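## Task

Get every pill into the compartment marked Saturday so that the pills stay there on their own, not because the robot holds them, then release and pull the grippers away.

## Robot and tools

Robot: two arms, left_arm and right_arm, each with a two-finger gripper. The names do not tell you which side of an image an arm is on. Both arms use one scene frame measured in metres. The origin sits at table-top height, midway between the arm bases and roughly 5 to 10 cm in from the near table edge. +x points out across the table, +z points up, and +y points toward the left_arm side. The gripper's own axes: the fingers extend along its +z and close along its y. end_effector_position is the spot between the finger pads, about 1 cm short of the tips. Orientation is a quaternion written w first (qw, qx, qy, qz).

Row format, used by both motion tools: one flat list of 16 numbers covering both arms. The first 8 are left_arm: x, y, z, qw, qx, qy, qz, opening. The last 8 are the same for right_arm. Position and quaternion are an absolute pose in the scene frame, not an offset. Opening runs from -1 (closed) to +1 (fully open, 0.093 m). A call is refused, and nothing is sent, if any target lies more than 0.6 m from that arm's last reported position along any axis of its gripper. On every control step the commanded pose is clipped to within 70 mm and 16 degrees of where the gripper actually is. If position and orientation cannot both be reached, position wins. Joint friction can leave a gripper up to about 31 mm off its target, so very small corrections may do nothing. To hold an arm still, resend its full last-reported pose with the same opening. To keep an orientation, resend one fixed quaternion rather than copying the slightly drifted one from the result.

execute_actions: argument actions is a list holding zero or one item. An empty list only reports the current state. A motion item is {"rows": [...], "steps": n}. rows holds 1 to 15 rows, and steps is 1 to 15 at 1/30 s per step, default 15. Each row covers one step, and the final row repeats to fill the remaining steps. A wait item is {"steps": n} with n up to 300; it counts from the previous result, so your reply time is included. After the last step an arm continues at most 70 mm, only to its last clipped pose, so check the result and send the remainder. The optional pictures flag (true/false) controls whether images come back; they do by default.

move: target is one 16-number row as above. speed is the top path speed in m/s, from 0.002 to 0.5, default 0.25. Turning is capped at twice that value in rad/s. Each gripper follows a straight line, turning the shorter way, and both paths finish together after 0.5 to 10 s; anything longer is cut off at 10 s. Paths ignore obstacles and the other arm. Grippers lag, can wander and can overshoot speed, especially with a nearly straight arm. The opening is applied at the start. Motion begins once the robot is at rest, or after 3 s. The result adds a move: line giving the ending (done, off_target, moving, held, fault) and any limits: paced means the pose was clipped, and held means a safety check blocked some steps, after which the arm may surge. It also gives each gripper's remaining distance to its pose.

wait: seconds, 0 to 10. Nothing new is sent while it runs. The simulation also keeps running while you think and write.

zoom_image: camera is one of cam_head_left, cam_head_right, cam_high, cam_low, cam_left_wrist, cam_right_wrist. region is [x0, y0, x1, y1] in pixels of that 504x504 image, with (0, 0) at the top-left, and at most 504 by 504. It returns a closer look at the latest picture. Calibration (K, distortion, T_world_to_cam) is given per camera. Wrist camera poses follow the arm joints, and all cameras can be off by a few degrees and millimetres.

finished_scene: scene is the number of the current scene (1 or 2). It ends that scene permanently and reports whether the goal was met. The next scene's goal appears in its result. Replying without any tool call ends everything.

Reading results: the state line lists each arm's gripper position and quaternion. These can be inaccurate, more so at long reach. grip_measured is the gripper motor's position on the -1..+1 scale. The pads meet near -0.94, and each millimetre of object width adds about 0.0208. Each gripper also has a fixed bias of up to ±0.02. Once the pads touch, the motor keeps moving toward your number through a spring, so a lower number squeezes harder, up to about 50 to 62 N per pad. Keep sending the same closing number to keep a grip. The Joint positions list ends with the opening in metres. Other lines: pose unreachable (a clearance check altered or blocked an arm), HELD (steps not sent), Hand target (where the controller is driving each gripper), FAULT lines, MOTOR HOT (at 75 °C). Holding loads heats motors. At 90 °C the arm stops for 10 s. At 100 °C it goes limp and drops.

Joint ranges (rad, base to gripper): waist -2.618 to 3.054, shoulder 0 to 3.142, elbow 0 to 3.142, wrist pitch -1.571 to 1.571, wrist yaw -1.571 to 1.571, wrist roll -2.094 to 2.094.

Avoid: anything leaving the table, which fails the task. Do not let the arms collide or push on each other. Watch the bar and plate behind the bases, which rise up to about 3 cm above the table and give no warning. Avoid drops, slips and slams. Fast contact hits harder, and aiming past a surface presses into it. Random tugs on held items or pushes on loose objects can occur. Finish with the pills resting in the correct compartment, the grippers open and the arms moved away.

Each tool is called after "Request:" as name(argument=value, ...), one argument or row to a line, values as JSON.

## Session

Request:
execute_actions(
  actions=[],
)

Scene clock: 0.00 s of 5400.00 s.
left_arm: end_effector_position=(+0.5472, +0.3937, +0.3339) grip_measured=+0.989 end_effector_quat_wxyz=(+0.620, +0.061, +0.724, +0.297) | right_arm: end_effector_position=(+0.1160, +0.1464, +0.1889) grip_measured=+0.990 end_effector_quat_wxyz=(-0.493, +0.742, -0.306, +0.335)
Joint positions: left_arm=[ 0.069  1.724  1.425  0.25  -0.289  0.536  0.093] | right_arm=[ 1.675  1.822  1.226  0.032  0.966 -1.289  0.093]
Joint velocities: left_arm=[-0.007  0.002  0.007  0.007 -0.022  0.037  0.001] | right_arm=[-0.017 -0.007  0.007  0.022  0.022  0.022  0.001]
Hand target (left_arm): +0.547, +0.394, +0.334; +0.620, +0.061, +0.724, +0.297
Hand target (right_arm): +0.116, +0.146, +0.189; -0.493, +0.742, -0.306, +0.335

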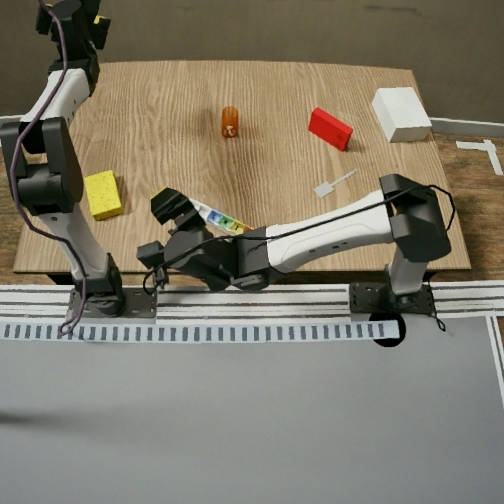

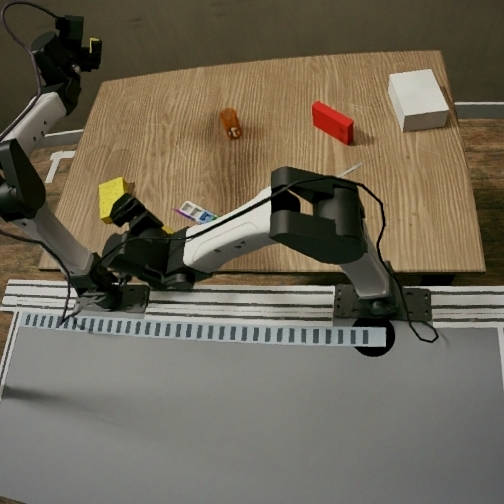

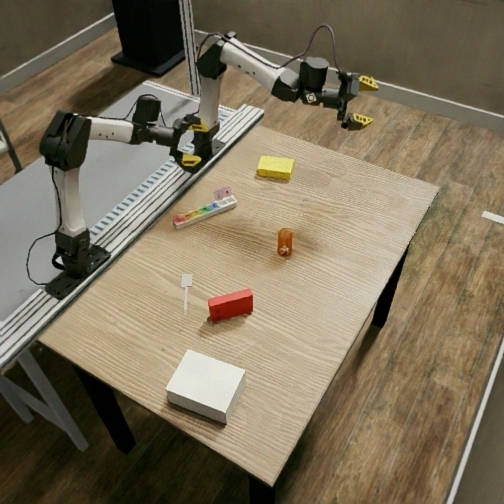

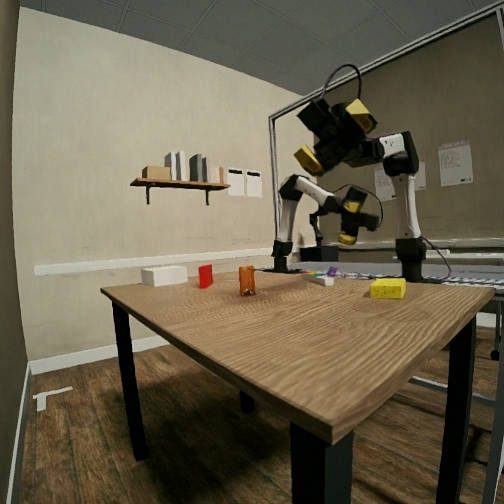

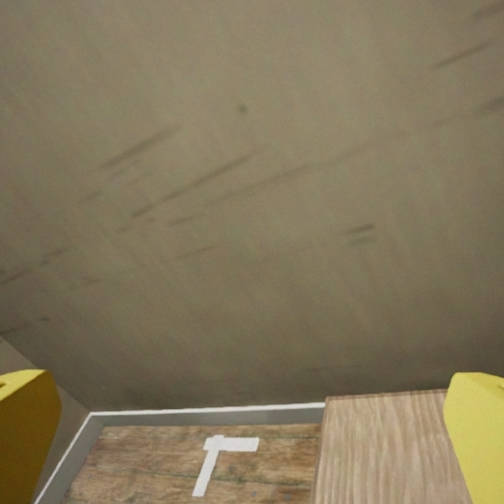

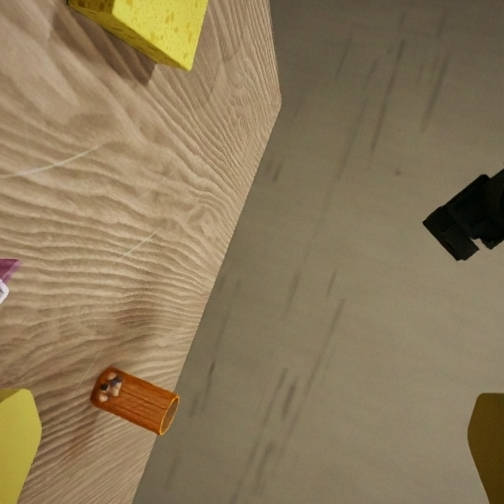

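Request:
move(
  target=[0.5472,0.3937,0.3339,0.62,0.061,0.724,0.297,1,0.25,-0.3,0.25,0.38,0,0.92,0,1],
)

Request:
zoom_image(
  camera="cam_head_left",
  region=[150,90,310,250],
)

Request:
zoom_image(
  camera="cam_high",
  region=[165,160,305,270],
)

Scene clock: 6.67 s of 5400.00 s.
left_arm: end_effector_position=(+0.5472, +0.3938, +0.3340) grip_measured=+0.989 end_effector_quat_wxyz=(+0.620, +0.061, +0.724, +0.297) | right_arm: end_effector_position=(+0.2477, -0.2961, +0.2422) grip_measured=+0.989 end_effector_quat_wxyz=(+0.382, +0.005, +0.924, -0.000)
Joint positions: left_arm=[ 0.069  1.724  1.425  0.25  -0.289  0.536  0.093] | right_arm=[ 0.288  0.875  1.052 -0.997  0.172  0.181  0.093]
Joint velocities: left_arm=[-0.022 -0.002 -0.007 -0.007  0.051 -0.095  0.   ] | right_arm=[-0.007 -0.007 -0.002  0.022 -0.037  0.007 -0.   ]
Hand target (left_arm): +0.547, +0.394, +0.334; +0.620, +0.061, +0.724, +0.297
Hand target (right_arm): +0.252, -0.295, +0.247; +0.382, +0.004, +0.924, +0.002
Off the commanded pose (left_arm): 0.000 m, 0 deg.
Off the commanded pose (right_arm): 0.009 m, 1 deg.
move: done
camera_calibration (this result's frames):
cam_left_wrist: T_world_to_cam=[[0.275966, -0.829501, -0.485562, 0.336928], [-0.606091, 0.241902, -0.757718, 0.525275], [0.745987, 0.503399, -0.435996, -0.374807], [0, 0, 0, 1]] pos_world=[0.504985, 0.341094, 0.398195]
cam_right_wrist: T_world_to_cam=[[-0.0208489, -0.999498, -0.0238534, -0.286], [-0.945351, 0.0274732, -0.324894, 0.358856], [0.325387, 0.0157762, -0.945449, 0.233164], [0, 0, 0, 1]] pos_world=[0.257414, -0.299393, 0.330213]

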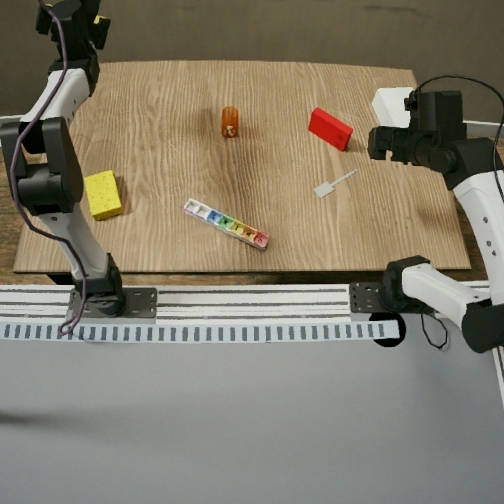

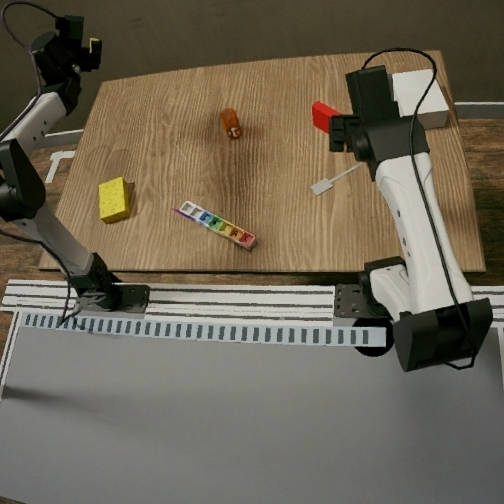

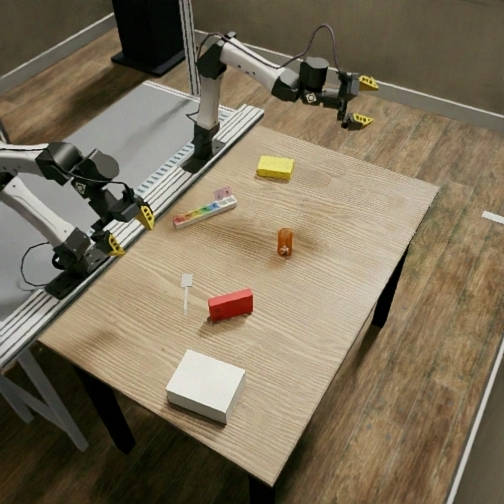

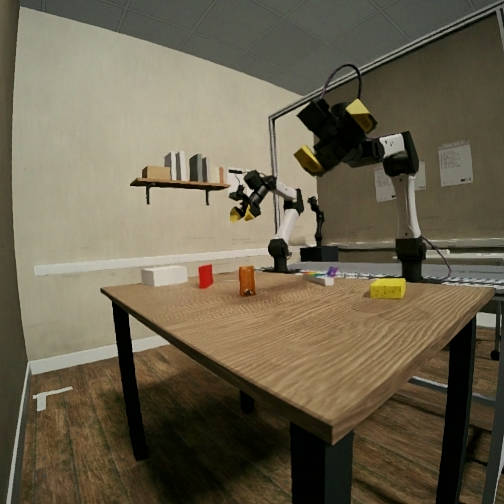

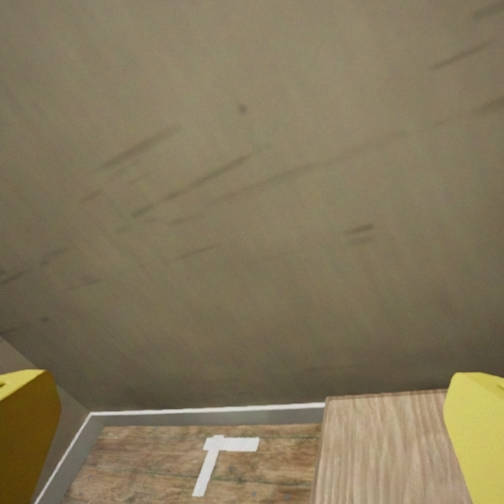

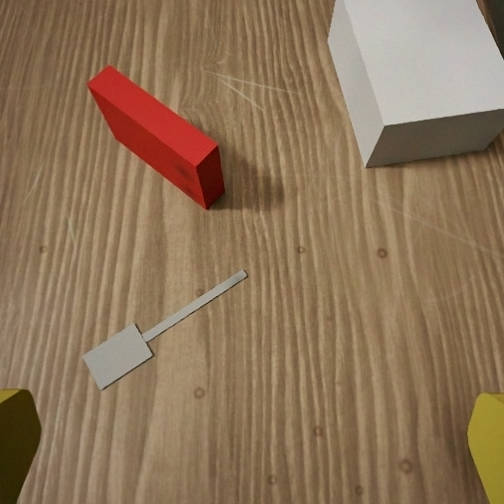

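Region (150, 90, 310, 250) of cam_head_left's 504x504 image, scaled by 3.150, with more detail than that image has.

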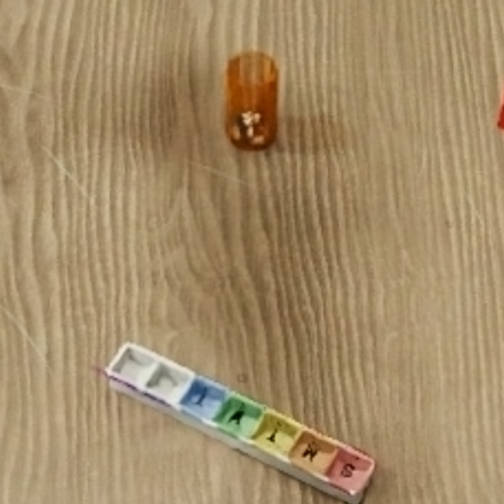

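Region (165, 160, 305, 270) of cam_high's 504x504 image, scaled by 3.600, with more detail than that image has; it fills the top 396 rows of this view, and the rest is white.

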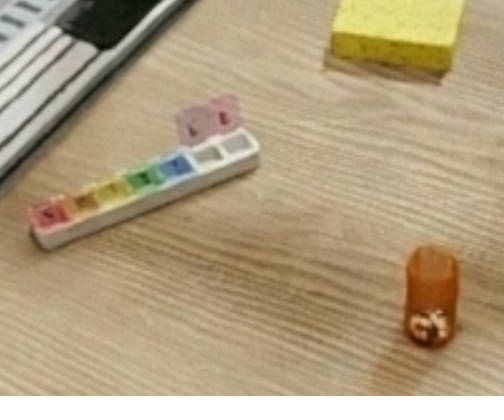

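Request:
move(
  target=[0.184,0.103,0.13,0.168,0.246,0.953,-0.043,-1,0.41,-0.058,0.07,0.674,-0.213,0.674,0.213,1],
)

Scene clock: 12.33 s of 5400.00 s.
left_arm: end_effector_position=(+0.1965, +0.0963, +0.1428) grip_measured=-1.000 end_effector_quat_wxyz=(+0.194, +0.238, +0.949, -0.066) | right_arm: end_effector_position=(+0.4070, -0.0621, +0.0685) grip_measured=+0.989 end_effector_quat_wxyz=(+0.663, -0.212, +0.687, +0.211)
Joint positions: left_arm=[-0.91   1.258  1.056 -0.989 -0.143 -0.382  0.   ] | right_arm=[ 0.615  2.224  0.644  1.531 -0.04   0.013  0.093]
Joint velocities: left_arm=[ 0.012  0.007 -0.007 -0.007  0.007  0.007  0.   ] | right_arm=[-0.017  0.002  0.002  0.007 -0.095  0.037  0.   ]
Hand target (left_arm): +0.187, +0.100, +0.128; +0.166, +0.244, +0.954, -0.054
Hand target (right_arm): +0.410, -0.055, +0.073; +0.671, -0.216, +0.676, +0.216
Off the commanded pose (left_arm): 0.019 m, 4 deg.
Off the commanded pose (right_arm): 0.005 m, 2 deg.
move: off_target (left_arm)
camera_calibration (this result's frames):
cam_left_wrist: T_world_to_cam=[[-0.462686, -0.885087, 0.0504362, 0.168122], [-0.884419, 0.464757, 0.0424671, 0.158815], [-0.0610276, -0.0249578, -0.997824, 0.242951], [0, 0, 0, 1]] pos_world=[0.233073, 0.0810556, 0.227198]
cam_right_wrist: T_world_to_cam=[[0.574576, -0.817883, -0.0304921, -0.283483], [-0.397348, -0.246186, -0.884029, 0.244838], [0.715525, 0.520058, -0.466437, -0.146915], [0, 0, 0, 1]] pos_world=[0.36529, -0.0951757, 0.139273]

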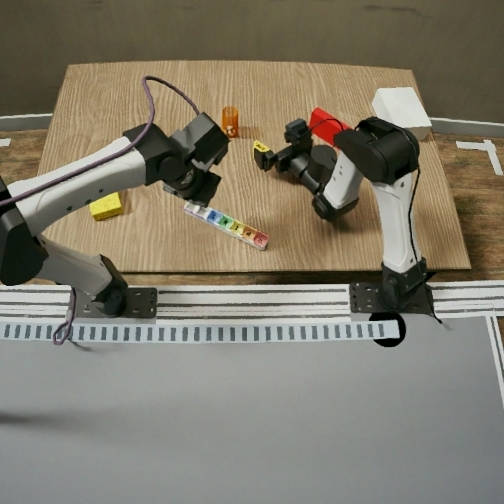

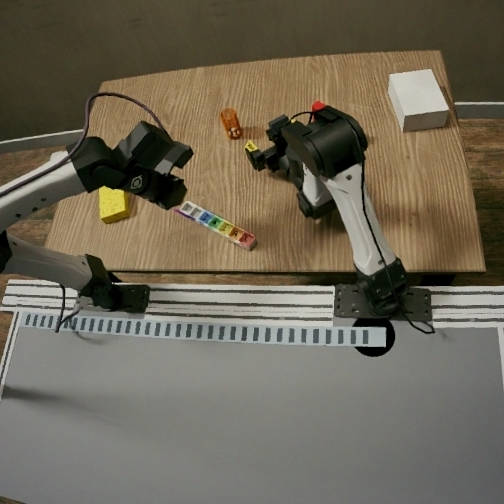

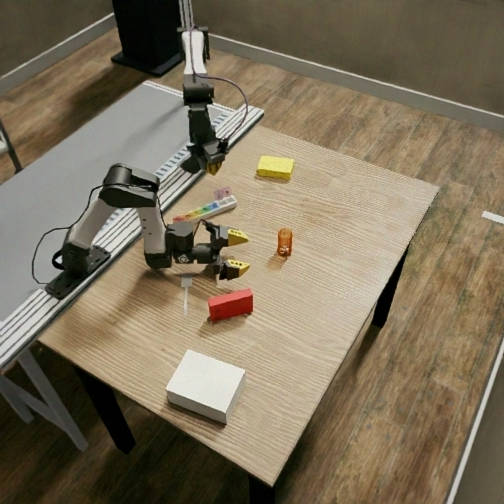

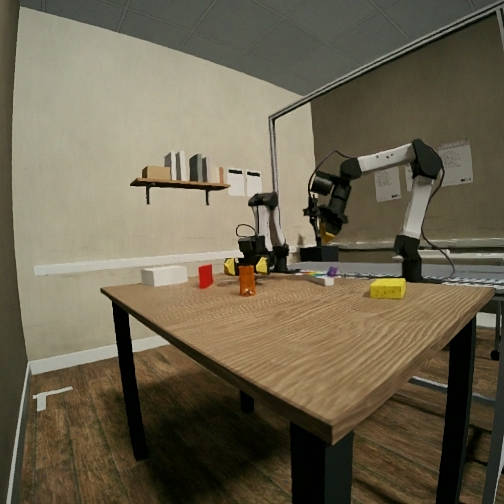

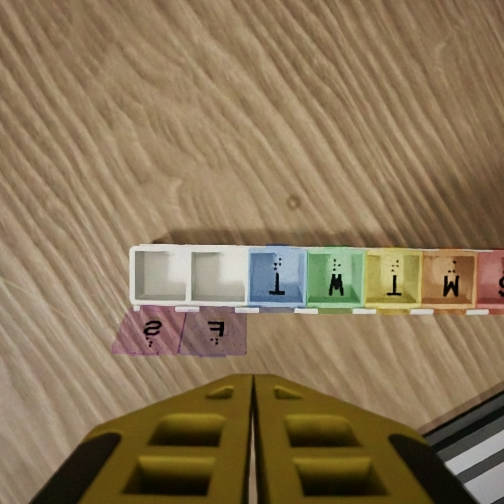

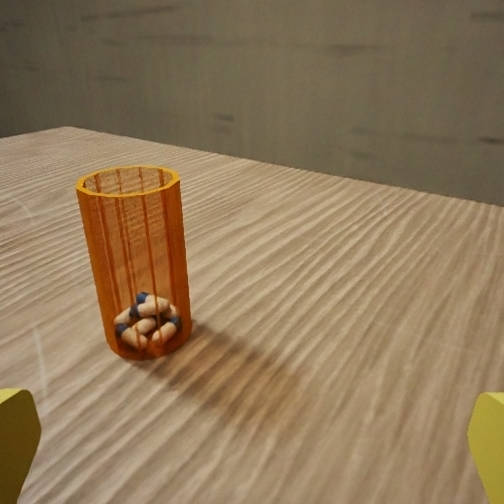

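Request:
move(
  target=[0.152,0.123,0.05,0.168,0.246,0.953,-0.043,-1,0.415,0.010,0.05,0.674,-0.213,0.674,0.213,1],
  speed=0.12,
)

Scene clock: 14.43 s of 5400.00 s.
left_arm: end_effector_position=(+0.1552, +0.1206, +0.0541) grip_measured=-1.000 end_effector_quat_wxyz=(+0.165, +0.245, +0.954, -0.044) | right_arm: end_effector_position=(+0.4103, +0.0062, +0.0509) grip_measured=+0.989 end_effector_quat_wxyz=(+0.671, -0.215, +0.677, +0.215)
Joint positions: left_arm=[-0.998  1.181  0.678 -0.775 -0.168 -0.463  0.   ] | right_arm=[0.768 2.379 0.851 1.504 0.102 0.012 0.093]
Joint velocities: left_arm=[ 0.007  0.012 -0.002  0.007 -0.154 -0.007  0.   ] | right_arm=[ 0.012  0.002 -0.002 -0.022  0.037 -0.037 -0.001]
Hand target (left_arm): +0.152, +0.122, +0.050; +0.167, +0.246, +0.954, -0.043
Hand target (right_arm): +0.414, +0.010, +0.051; +0.674, -0.214, +0.674, +0.213
Off the commanded pose (left_arm): 0.006 m, 0 deg.
Off the commanded pose (right_arm): 0.006 m, 1 deg.
move: done
camera_calibration (this result's frames):
cam_left_wrist: T_world_to_cam=[[-0.465964, -0.884576, 0.0201002, 0.177036], [-0.878408, 0.465202, 0.109484, 0.1101], [-0.106197, 0.0333592, -0.993785, 0.152267], [0, 0, 0, 1]] pos_world=[0.195375, 0.100304, 0.135708]
cam_right_wrist: T_world_to_cam=[[0.584078, -0.8113, -0.0254061, -0.234273], [-0.374107, -0.241289, -0.895446, 0.238424], [0.720345, 0.532515, -0.444444, -0.196152], [0, 0, 0, 1]] pos_world=[0.367327, -0.0280827, 0.120365]

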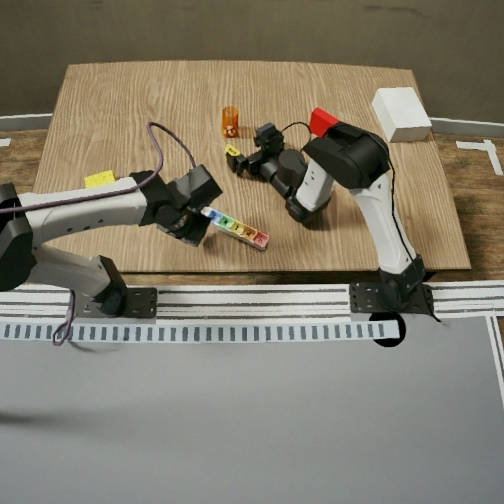

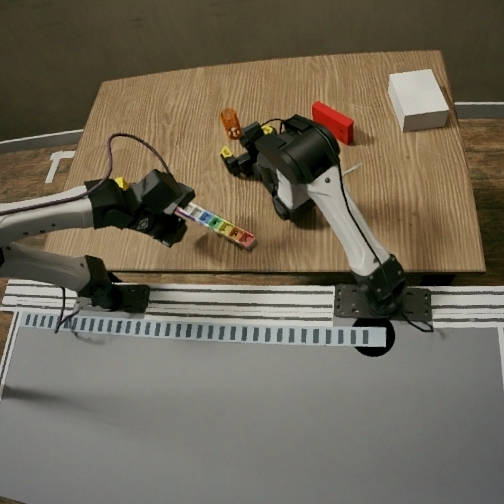

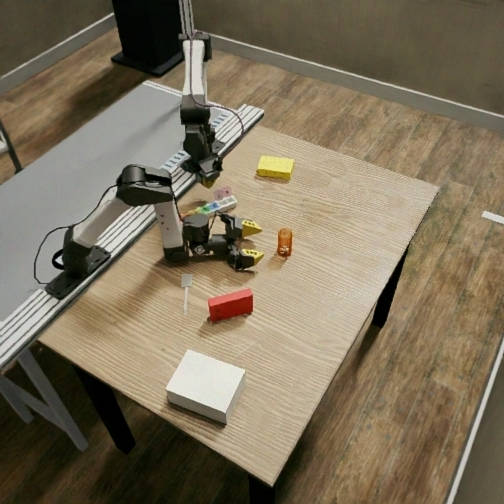

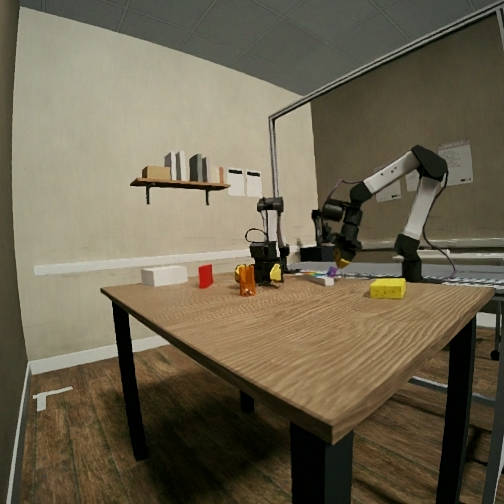

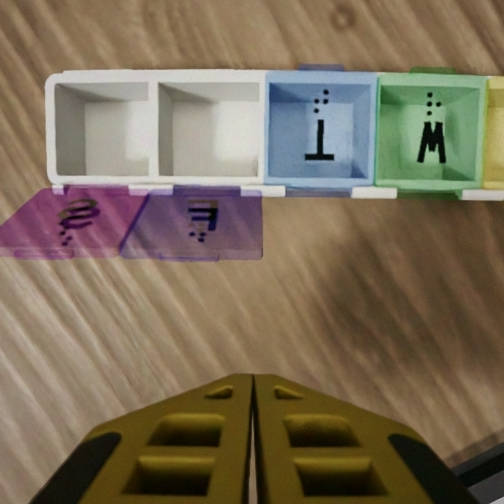

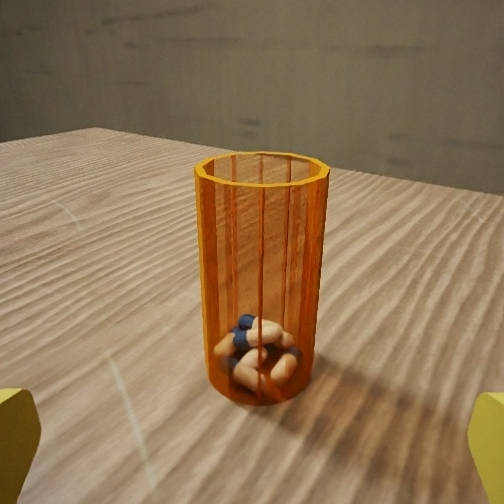

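Request:
move(
  target=[0.222,0.089,0.048,0.168,0.246,0.953,-0.043,-1,0.482,0.054,0.05,0.674,-0.213,0.674,0.213,1],
  speed=0.06,
)

Scene clock: 17.00 s of 5400.00 s.
left_arm: end_effector_position=(+0.2172, +0.0938, +0.0486) grip_measured=-1.000 end_effector_quat_wxyz=(+0.169, +0.246, +0.954, -0.038) | right_arm: end_effector_position=(+0.4747, +0.0548, +0.0504) grip_measured=+0.989 end_effector_quat_wxyz=(+0.671, -0.213, +0.677, +0.214)
Joint positions: left_arm=[-0.853  1.439  0.835 -0.655 -0.139 -0.319  0.   ] | right_arm=[0.756 2.511 1.235 1.252 0.095 0.012 0.093]
Joint velocities: left_arm=[ 0.002  0.002 -0.012  0.022 -0.022  0.037  0.   ] | right_arm=[-0.002 -0.002 -0.012  0.007  0.022  0.037 -0.   ]
Hand target (left_arm): +0.222, +0.090, +0.049; +0.170, +0.246, +0.953, -0.043
Hand target (right_arm): +0.481, +0.055, +0.051; +0.674, -0.213, +0.674, +0.213
Off the commanded pose (left_arm): 0.007 m, 1 deg.
Off the commanded pose (right_arm): 0.007 m, 1 deg.
move: done
camera_calibration (this result's frames):
cam_left_wrist: T_world_to_cam=[[-0.465372, -0.885096, 0.0058916, 0.183001], [-0.879872, 0.463328, 0.105607, 0.178321], [-0.0962021, 0.0439627, -0.99439, 0.151119], [0, 0, 0, 1]] pos_world=[0.256601, 0.0727091, 0.130362]
cam_right_wrist: T_world_to_cam=[[0.580346, -0.813967, -0.0256171, -0.230535], [-0.375583, -0.239609, -0.895279, 0.274403], [0.72259, 0.529193, -0.444768, -0.269539], [0, 0, 0, 1]] pos_world=[0.431618, 0.0207401, 0.119879]

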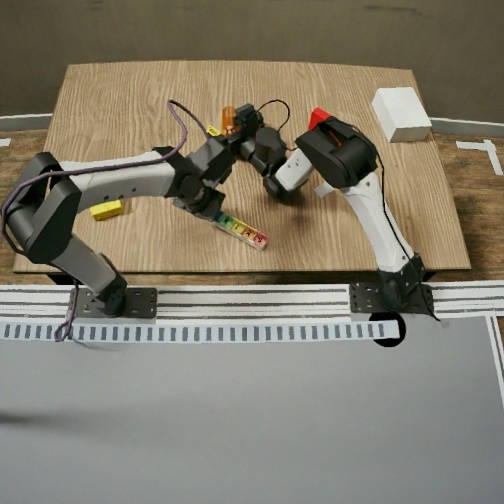

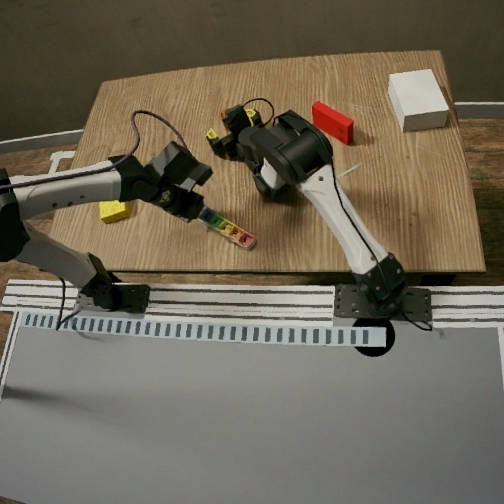

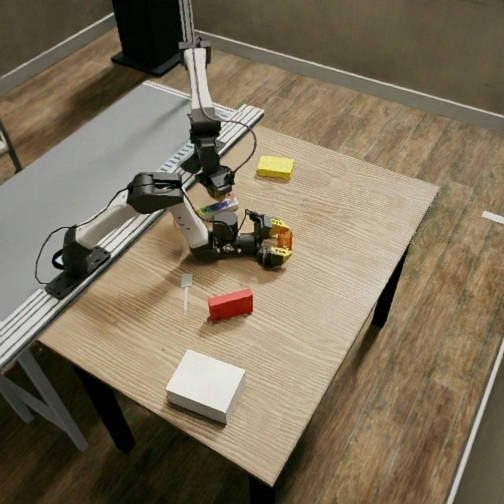

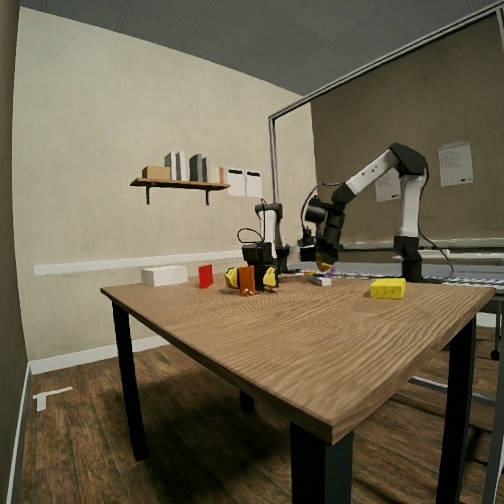

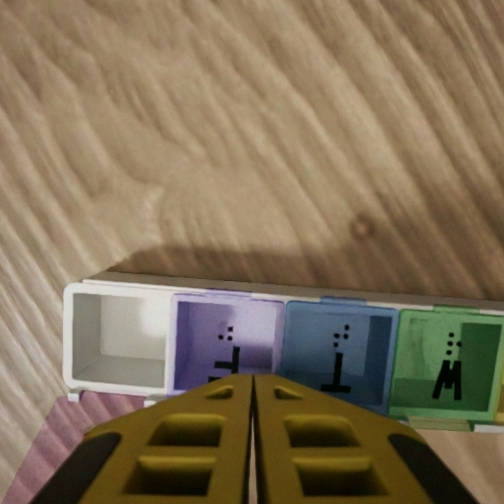

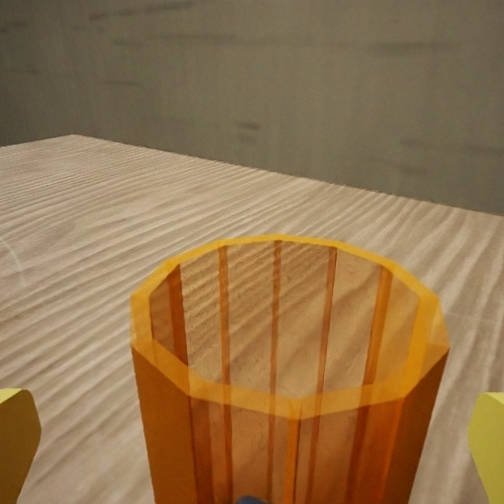

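Request:
move(
  target=[0.217,0.094,0.11,0.168,0.246,0.953,-0.043,-1,0.482,0.054,0.05,0.674,-0.213,0.674,0.213,-0.27],
  speed=0.1,
)

Request:
move(
  target=[0.18,0.25,0.19,0.40,0.443,0.768,-0.231,1,0.45,0.04,0.12,0.674,-0.213,0.674,0.213,-0.27],
  speed=0.15,
)

Scene clock: 18.77 s of 5400.00 s.
left_arm: end_effector_position=(+0.2190, +0.0929, +0.1067) grip_measured=-1.000 end_effector_quat_wxyz=(+0.174, +0.245, +0.953, -0.042) | right_arm: end_effector_position=(+0.4746, +0.0551, +0.0502) grip_measured=-0.247 end_effector_quat_wxyz=(+0.670, -0.214, +0.677, +0.214)
Joint positions: left_arm=[-0.853  1.382  1.022 -0.886 -0.138 -0.319  0.   ] | right_arm=[0.756 2.511 1.235 1.251 0.093 0.012 0.033]
Joint velocities: left_arm=[-0.002 -0.002  0.002 -0.022 -0.007 -0.037  0.   ] | right_arm=[-0.012 -0.007 -0.002  0.037  0.007  0.007 -0.   ]
Hand target (left_arm): +0.217, +0.094, +0.110; +0.168, +0.246, +0.954, -0.043
Hand target (right_arm): +0.482, +0.054, +0.050; +0.674, -0.213, +0.674, +0.213
Off the commanded pose (left_arm): 0.004 m, 1 deg.
Off the commanded pose (right_arm): 0.008 m, 1 deg.
move: done
camera_calibration (this result's frames):
cam_left_wrist: T_world_to_cam=[[-0.465712, -0.884873, 0.0105833, 0.182246], [-0.880538, 0.464555, 0.0940281, 0.175422], [-0.0881195, 0.034471, -0.995513, 0.20834], [0, 0, 0, 1]] pos_world=[0.257698, 0.0725897, 0.188982]
cam_right_wrist: T_world_to_cam=[[0.581877, -0.812875, -0.025567, -0.231009], [-0.375667, -0.240764, -0.894934, 0.274314], [0.721314, 0.530346, -0.445465, -0.269049], [0, 0, 0, 1]] pos_world=[0.431539, 0.0209526, 0.119735]

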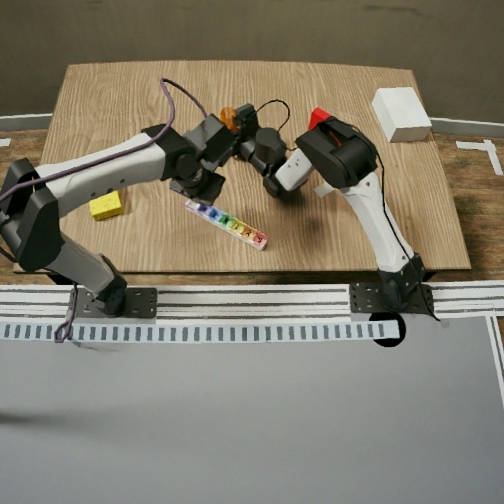

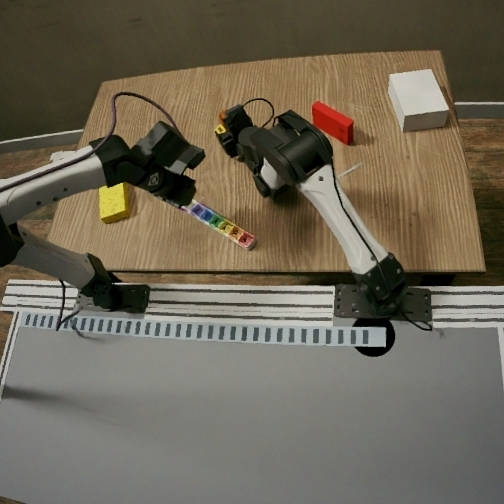

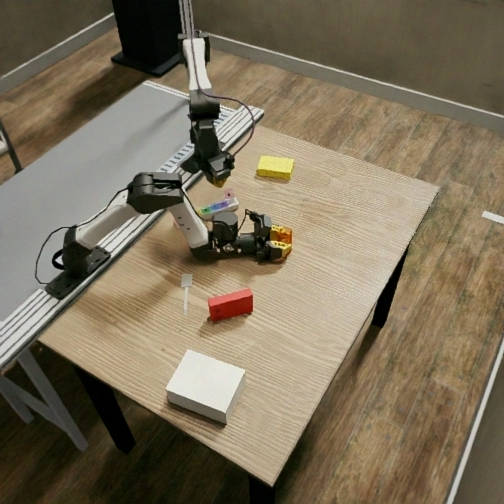

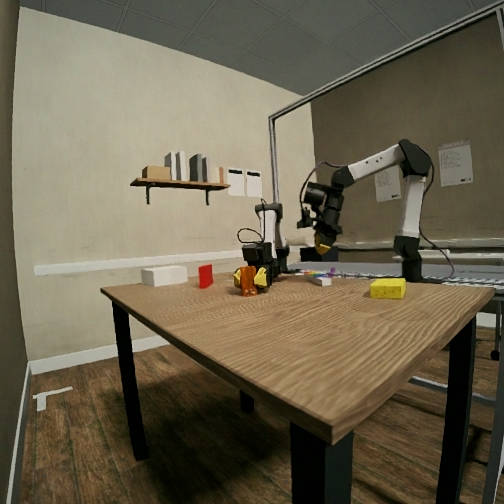

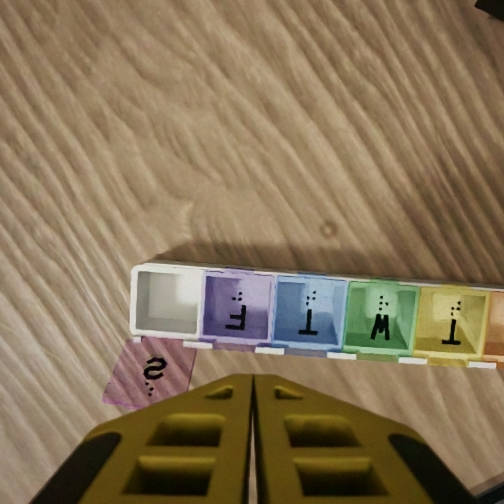

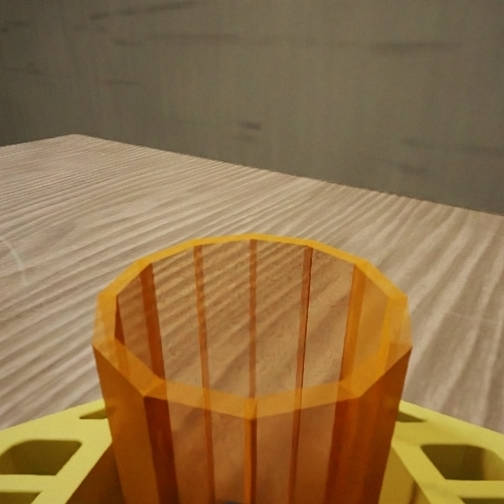

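Scene clock: 22.23 s of 5400.00 s.
left_arm: end_effector_position=(+0.1802, +0.2478, +0.1875) grip_measured=+0.987 end_effector_quat_wxyz=(+0.409, +0.447, +0.765, -0.216) | right_arm: end_effector_position=(+0.4561, +0.0389, +0.1142) grip_measured=-0.247 end_effector_quat_wxyz=(+0.673, -0.212, +0.676, +0.214)
Joint positions: left_arm=[ 0.531  0.955  0.881 -1.459  0.945  1.58   0.093] | right_arm=[0.756 2.26  1.088 1.153 0.097 0.012 0.033]
Joint velocities: left_arm=[ 0.012 -0.007 -0.032 -0.037  0.022 -0.007 -0.   ] | right_arm=[-0.002 -0.012 -0.007 -0.022 -0.007 -0.066  0.   ]
Hand target (left_arm): +0.180, +0.249, +0.191; +0.409, +0.444, +0.766, -0.220
Hand target (right_arm): +0.450, +0.039, +0.119; +0.674, -0.213, +0.674, +0.213
Off the commanded pose (left_arm): 0.003 m, 2 deg.
Off the commanded pose (right_arm): 0.008 m, 0 deg.
move: done
camera_calibration (this result's frames):
cam_left_wrist: T_world_to_cam=[[-0.85935, -0.511285, -0.0102777, 0.282643], [-0.442464, 0.753456, -0.486343, 0.019951], [0.256404, -0.413392, -0.873707, 0.306096], [0, 0, 0, 1]] pos_world=[0.173233, 0.256016, 0.280046]
cam_right_wrist: T_world_to_cam=[[0.578312, -0.815398, -0.0260819, -0.229959], [-0.372545, -0.235511, -0.897633, 0.319379], [0.725786, 0.528829, -0.439972, -0.221262], [0, 0, 0, 1]] pos_world=[0.412561, 0.00471904, 0.183338]

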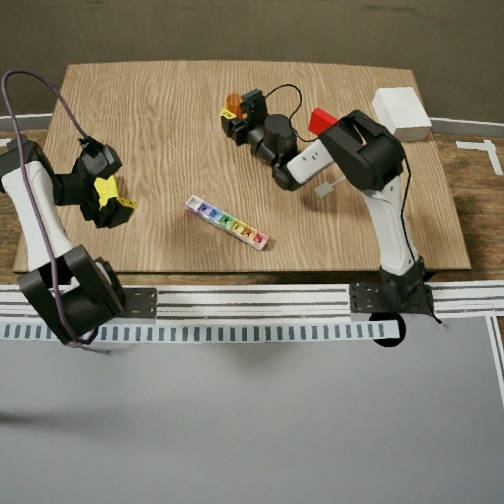

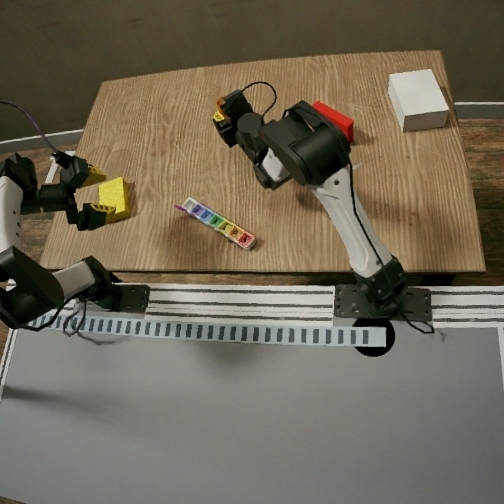

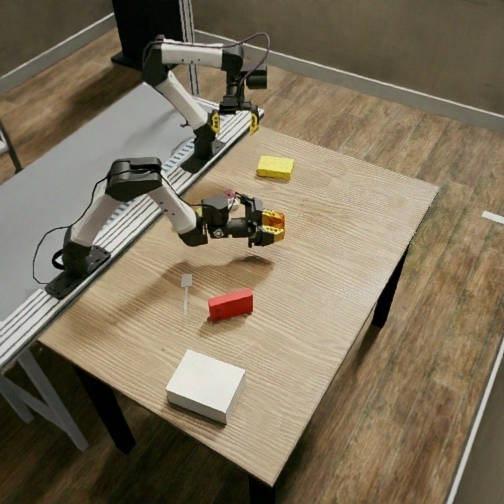

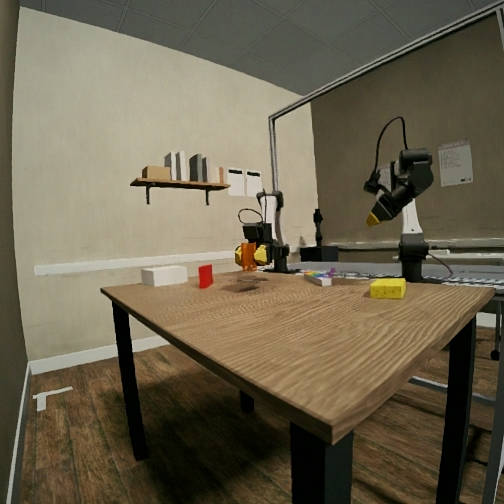

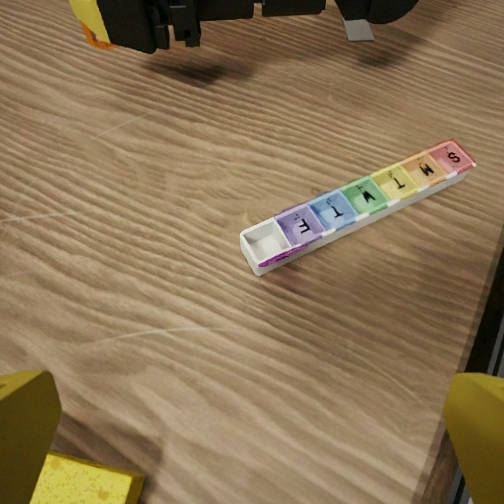

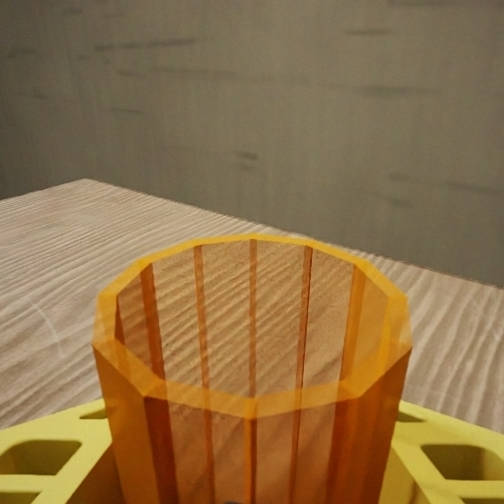

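Request:
move(
  target=[0.18,0.25,0.19,0.40,0.443,0.768,-0.231,1,0.287,0.10,0.08,0.435,-0.848,0.301,-0.002,-0.27],
  speed=0.15,
)

Scene clock: 29.27 s of 5400.00 s.
left_arm: end_effector_position=(+0.1783, +0.2466, +0.1848) grip_measured=+0.987 end_effector_quat_wxyz=(+0.400, +0.445, +0.767, -0.233) | right_arm: end_effector_position=(+0.2798, +0.0870, +0.0574) grip_measured=-0.247 end_effector_quat_wxyz=(-0.411, +0.855, -0.316, -0.008)
Joint positions: left_arm=[ 0.531  0.981  0.881 -1.484  0.946  1.6    0.093] | right_arm=[ 0.946  1.93   1.1    0.066 -0.259 -1.419  0.033]
Joint velocities: left_arm=[ 0.002  0.002  0.002 -0.066 -0.007  0.007 -0.001] | right_arm=[ 0.012 -0.007  0.007  0.007 -0.081 -0.007  0.   ]
Hand target (left_arm): +0.180, +0.250, +0.190; +0.400, +0.443, +0.768, -0.231
Hand target (right_arm): +0.284, +0.095, +0.080; -0.432, +0.849, -0.305, +0.004
Off the commanded pose (left_arm): 0.006 m, 0 deg.
Off the commanded pose (right_arm): 0.027 m, 4 deg.
move: off_target (right_arm)
camera_calibration (this result's frames):
cam_left_wrist: T_world_to_cam=[[-0.865525, -0.500238, 0.0250679, 0.272244], [-0.447566, 0.749984, -0.487041, 0.0206763], [0.224836, -0.432766, -0.873019, 0.314033], [0, 0, 0, 1]] pos_world=[0.174282, 0.256583, 0.277403]
cam_right_wrist: T_world_to_cam=[[0.565439, 0.455723, 0.687456, -0.238282], [0.602611, -0.797356, 0.0329239, -0.0632743], [0.563151, 0.395652, -0.725479, -0.0702409], [0, 0, 0, 1]] pos_world=[0.21242, 0.0859293, 0.114933]

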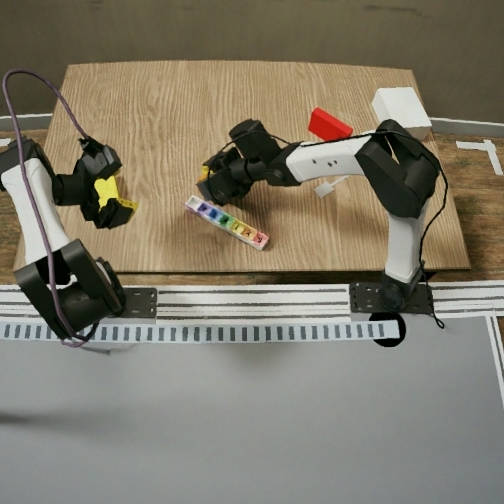

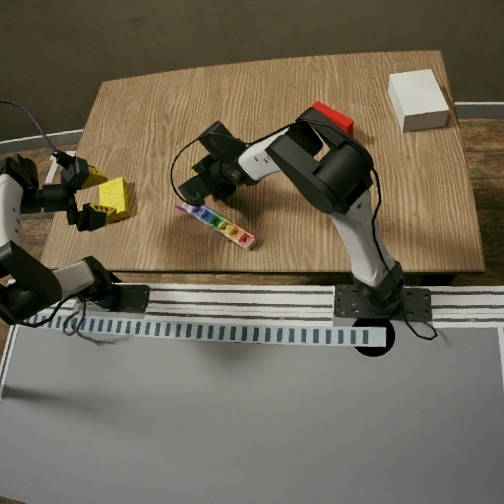

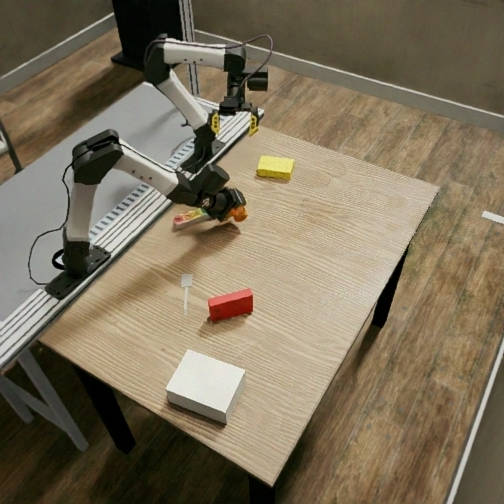

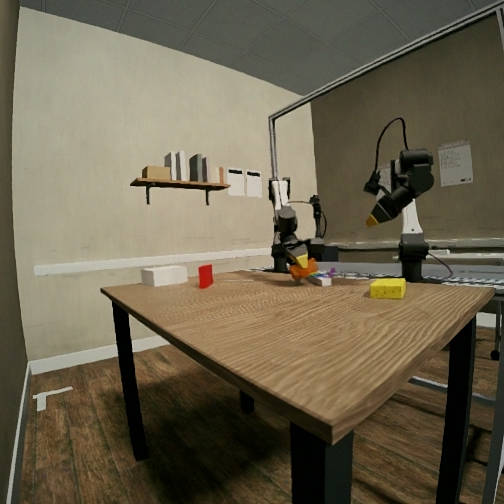

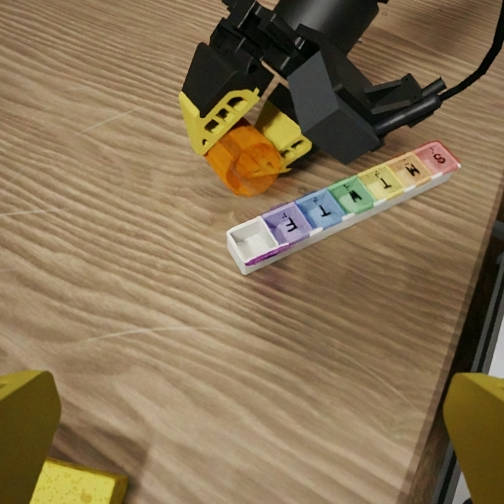

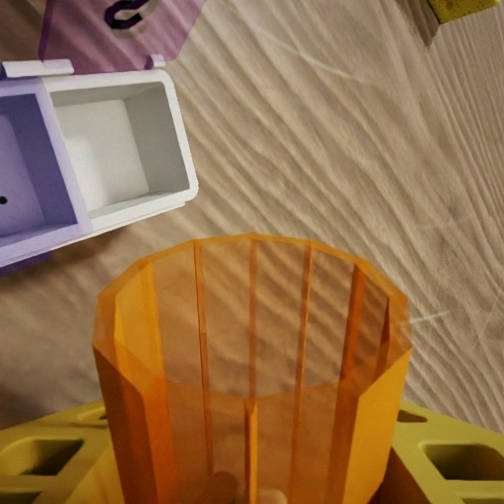

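Request:
move(
  target=[0.18,0.25,0.19,0.40,0.443,0.768,-0.231,1,0.276,0.113,0.07,0.4065,-0.871,0.25,-0.117,-0.27],
  speed=0.04,
)

Scene clock: 33.87 s of 5400.00 s.
left_arm: end_effector_position=(+0.1795, +0.2474, +0.1878) grip_measured=+0.987 end_effector_quat_wxyz=(+0.403, +0.448, +0.765, -0.229) | right_arm: end_effector_position=(+0.2711, +0.1028, +0.0616) grip_measured=-0.247 end_effector_quat_wxyz=(-0.394, +0.876, -0.255, +0.108)
Joint positions: left_arm=[ 0.531  0.981  0.893 -1.486  0.946  1.602  0.093] | right_arm=[ 1.06   1.93   1.119  0.071 -0.014 -1.551  0.033]
Joint velocities: left_arm=[-0.002 -0.002  0.017 -0.066  0.007 -0.095  0.   ] | right_arm=[ 0.012 -0.007 -0.007  0.007 -0.022 -0.037 -0.001]
Hand target (left_arm): +0.180, +0.250, +0.190; +0.400, +0.443, +0.768, -0.231
Hand target (right_arm): +0.275, +0.112, +0.070; -0.407, +0.871, -0.250, +0.117
Off the commanded pose (left_arm): 0.003 m, 1 deg.
Off the commanded pose (right_arm): 0.014 m, 2 deg.
move: off_target (right_arm)
camera_calibration (this result's frames):
cam_left_wrist: T_world_to_cam=[[-0.866067, -0.499745, 0.0135201, 0.275676], [-0.442198, 0.75316, -0.487043, 0.0203549], [0.233214, -0.42779, -0.873274, 0.314041], [0, 0, 0, 1]] pos_world=[0.174515, 0.256781, 0.28043]
cam_right_wrist: T_world_to_cam=[[0.383385, 0.550919, 0.741285, -0.207184], [0.583643, -0.766562, 0.267851, -0.0580286], [0.715805, 0.329956, -0.615428, -0.109959], [0, 0, 0, 1]] pos_world=[0.192009, 0.105941, 0.101454]

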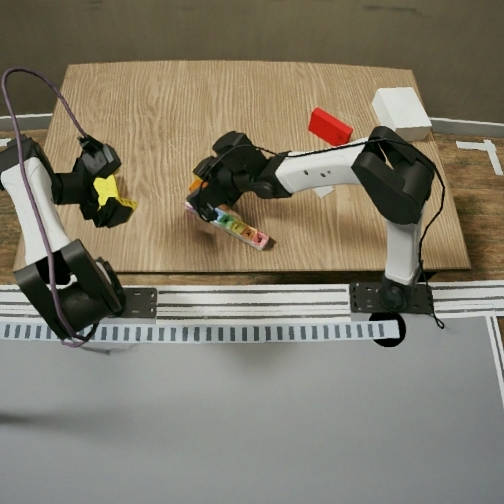

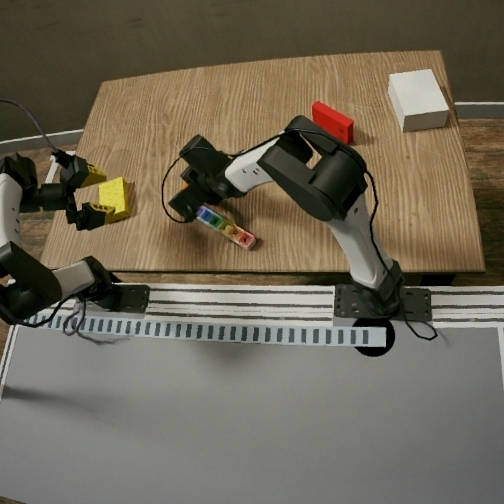

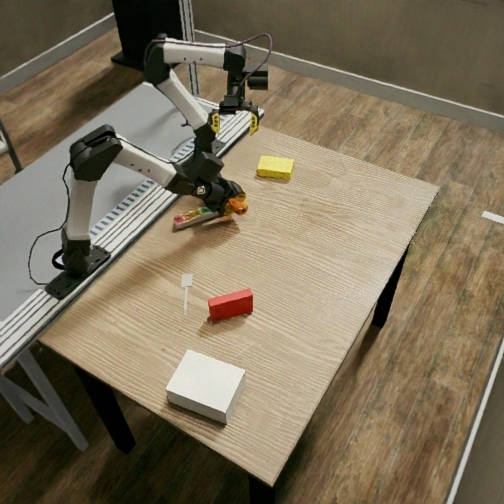

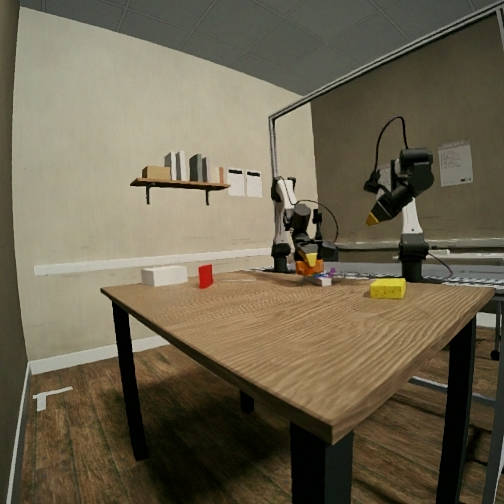

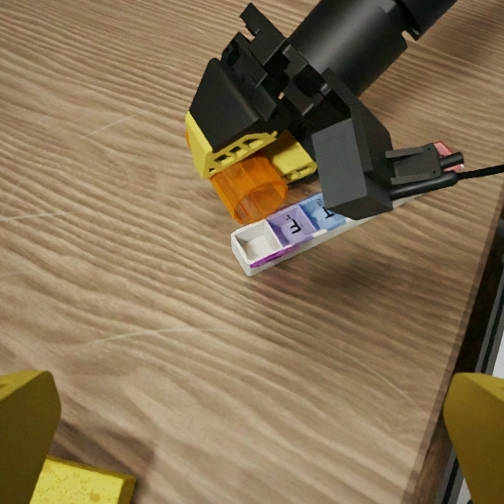

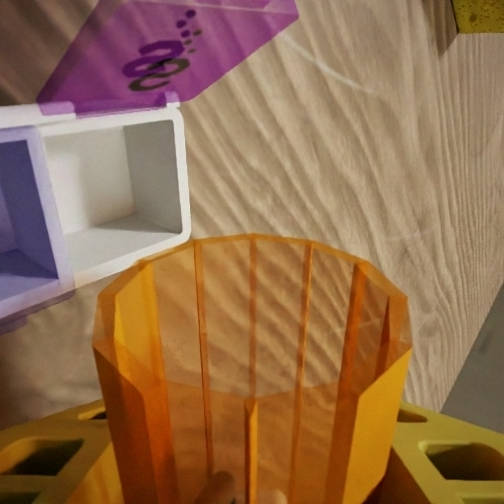

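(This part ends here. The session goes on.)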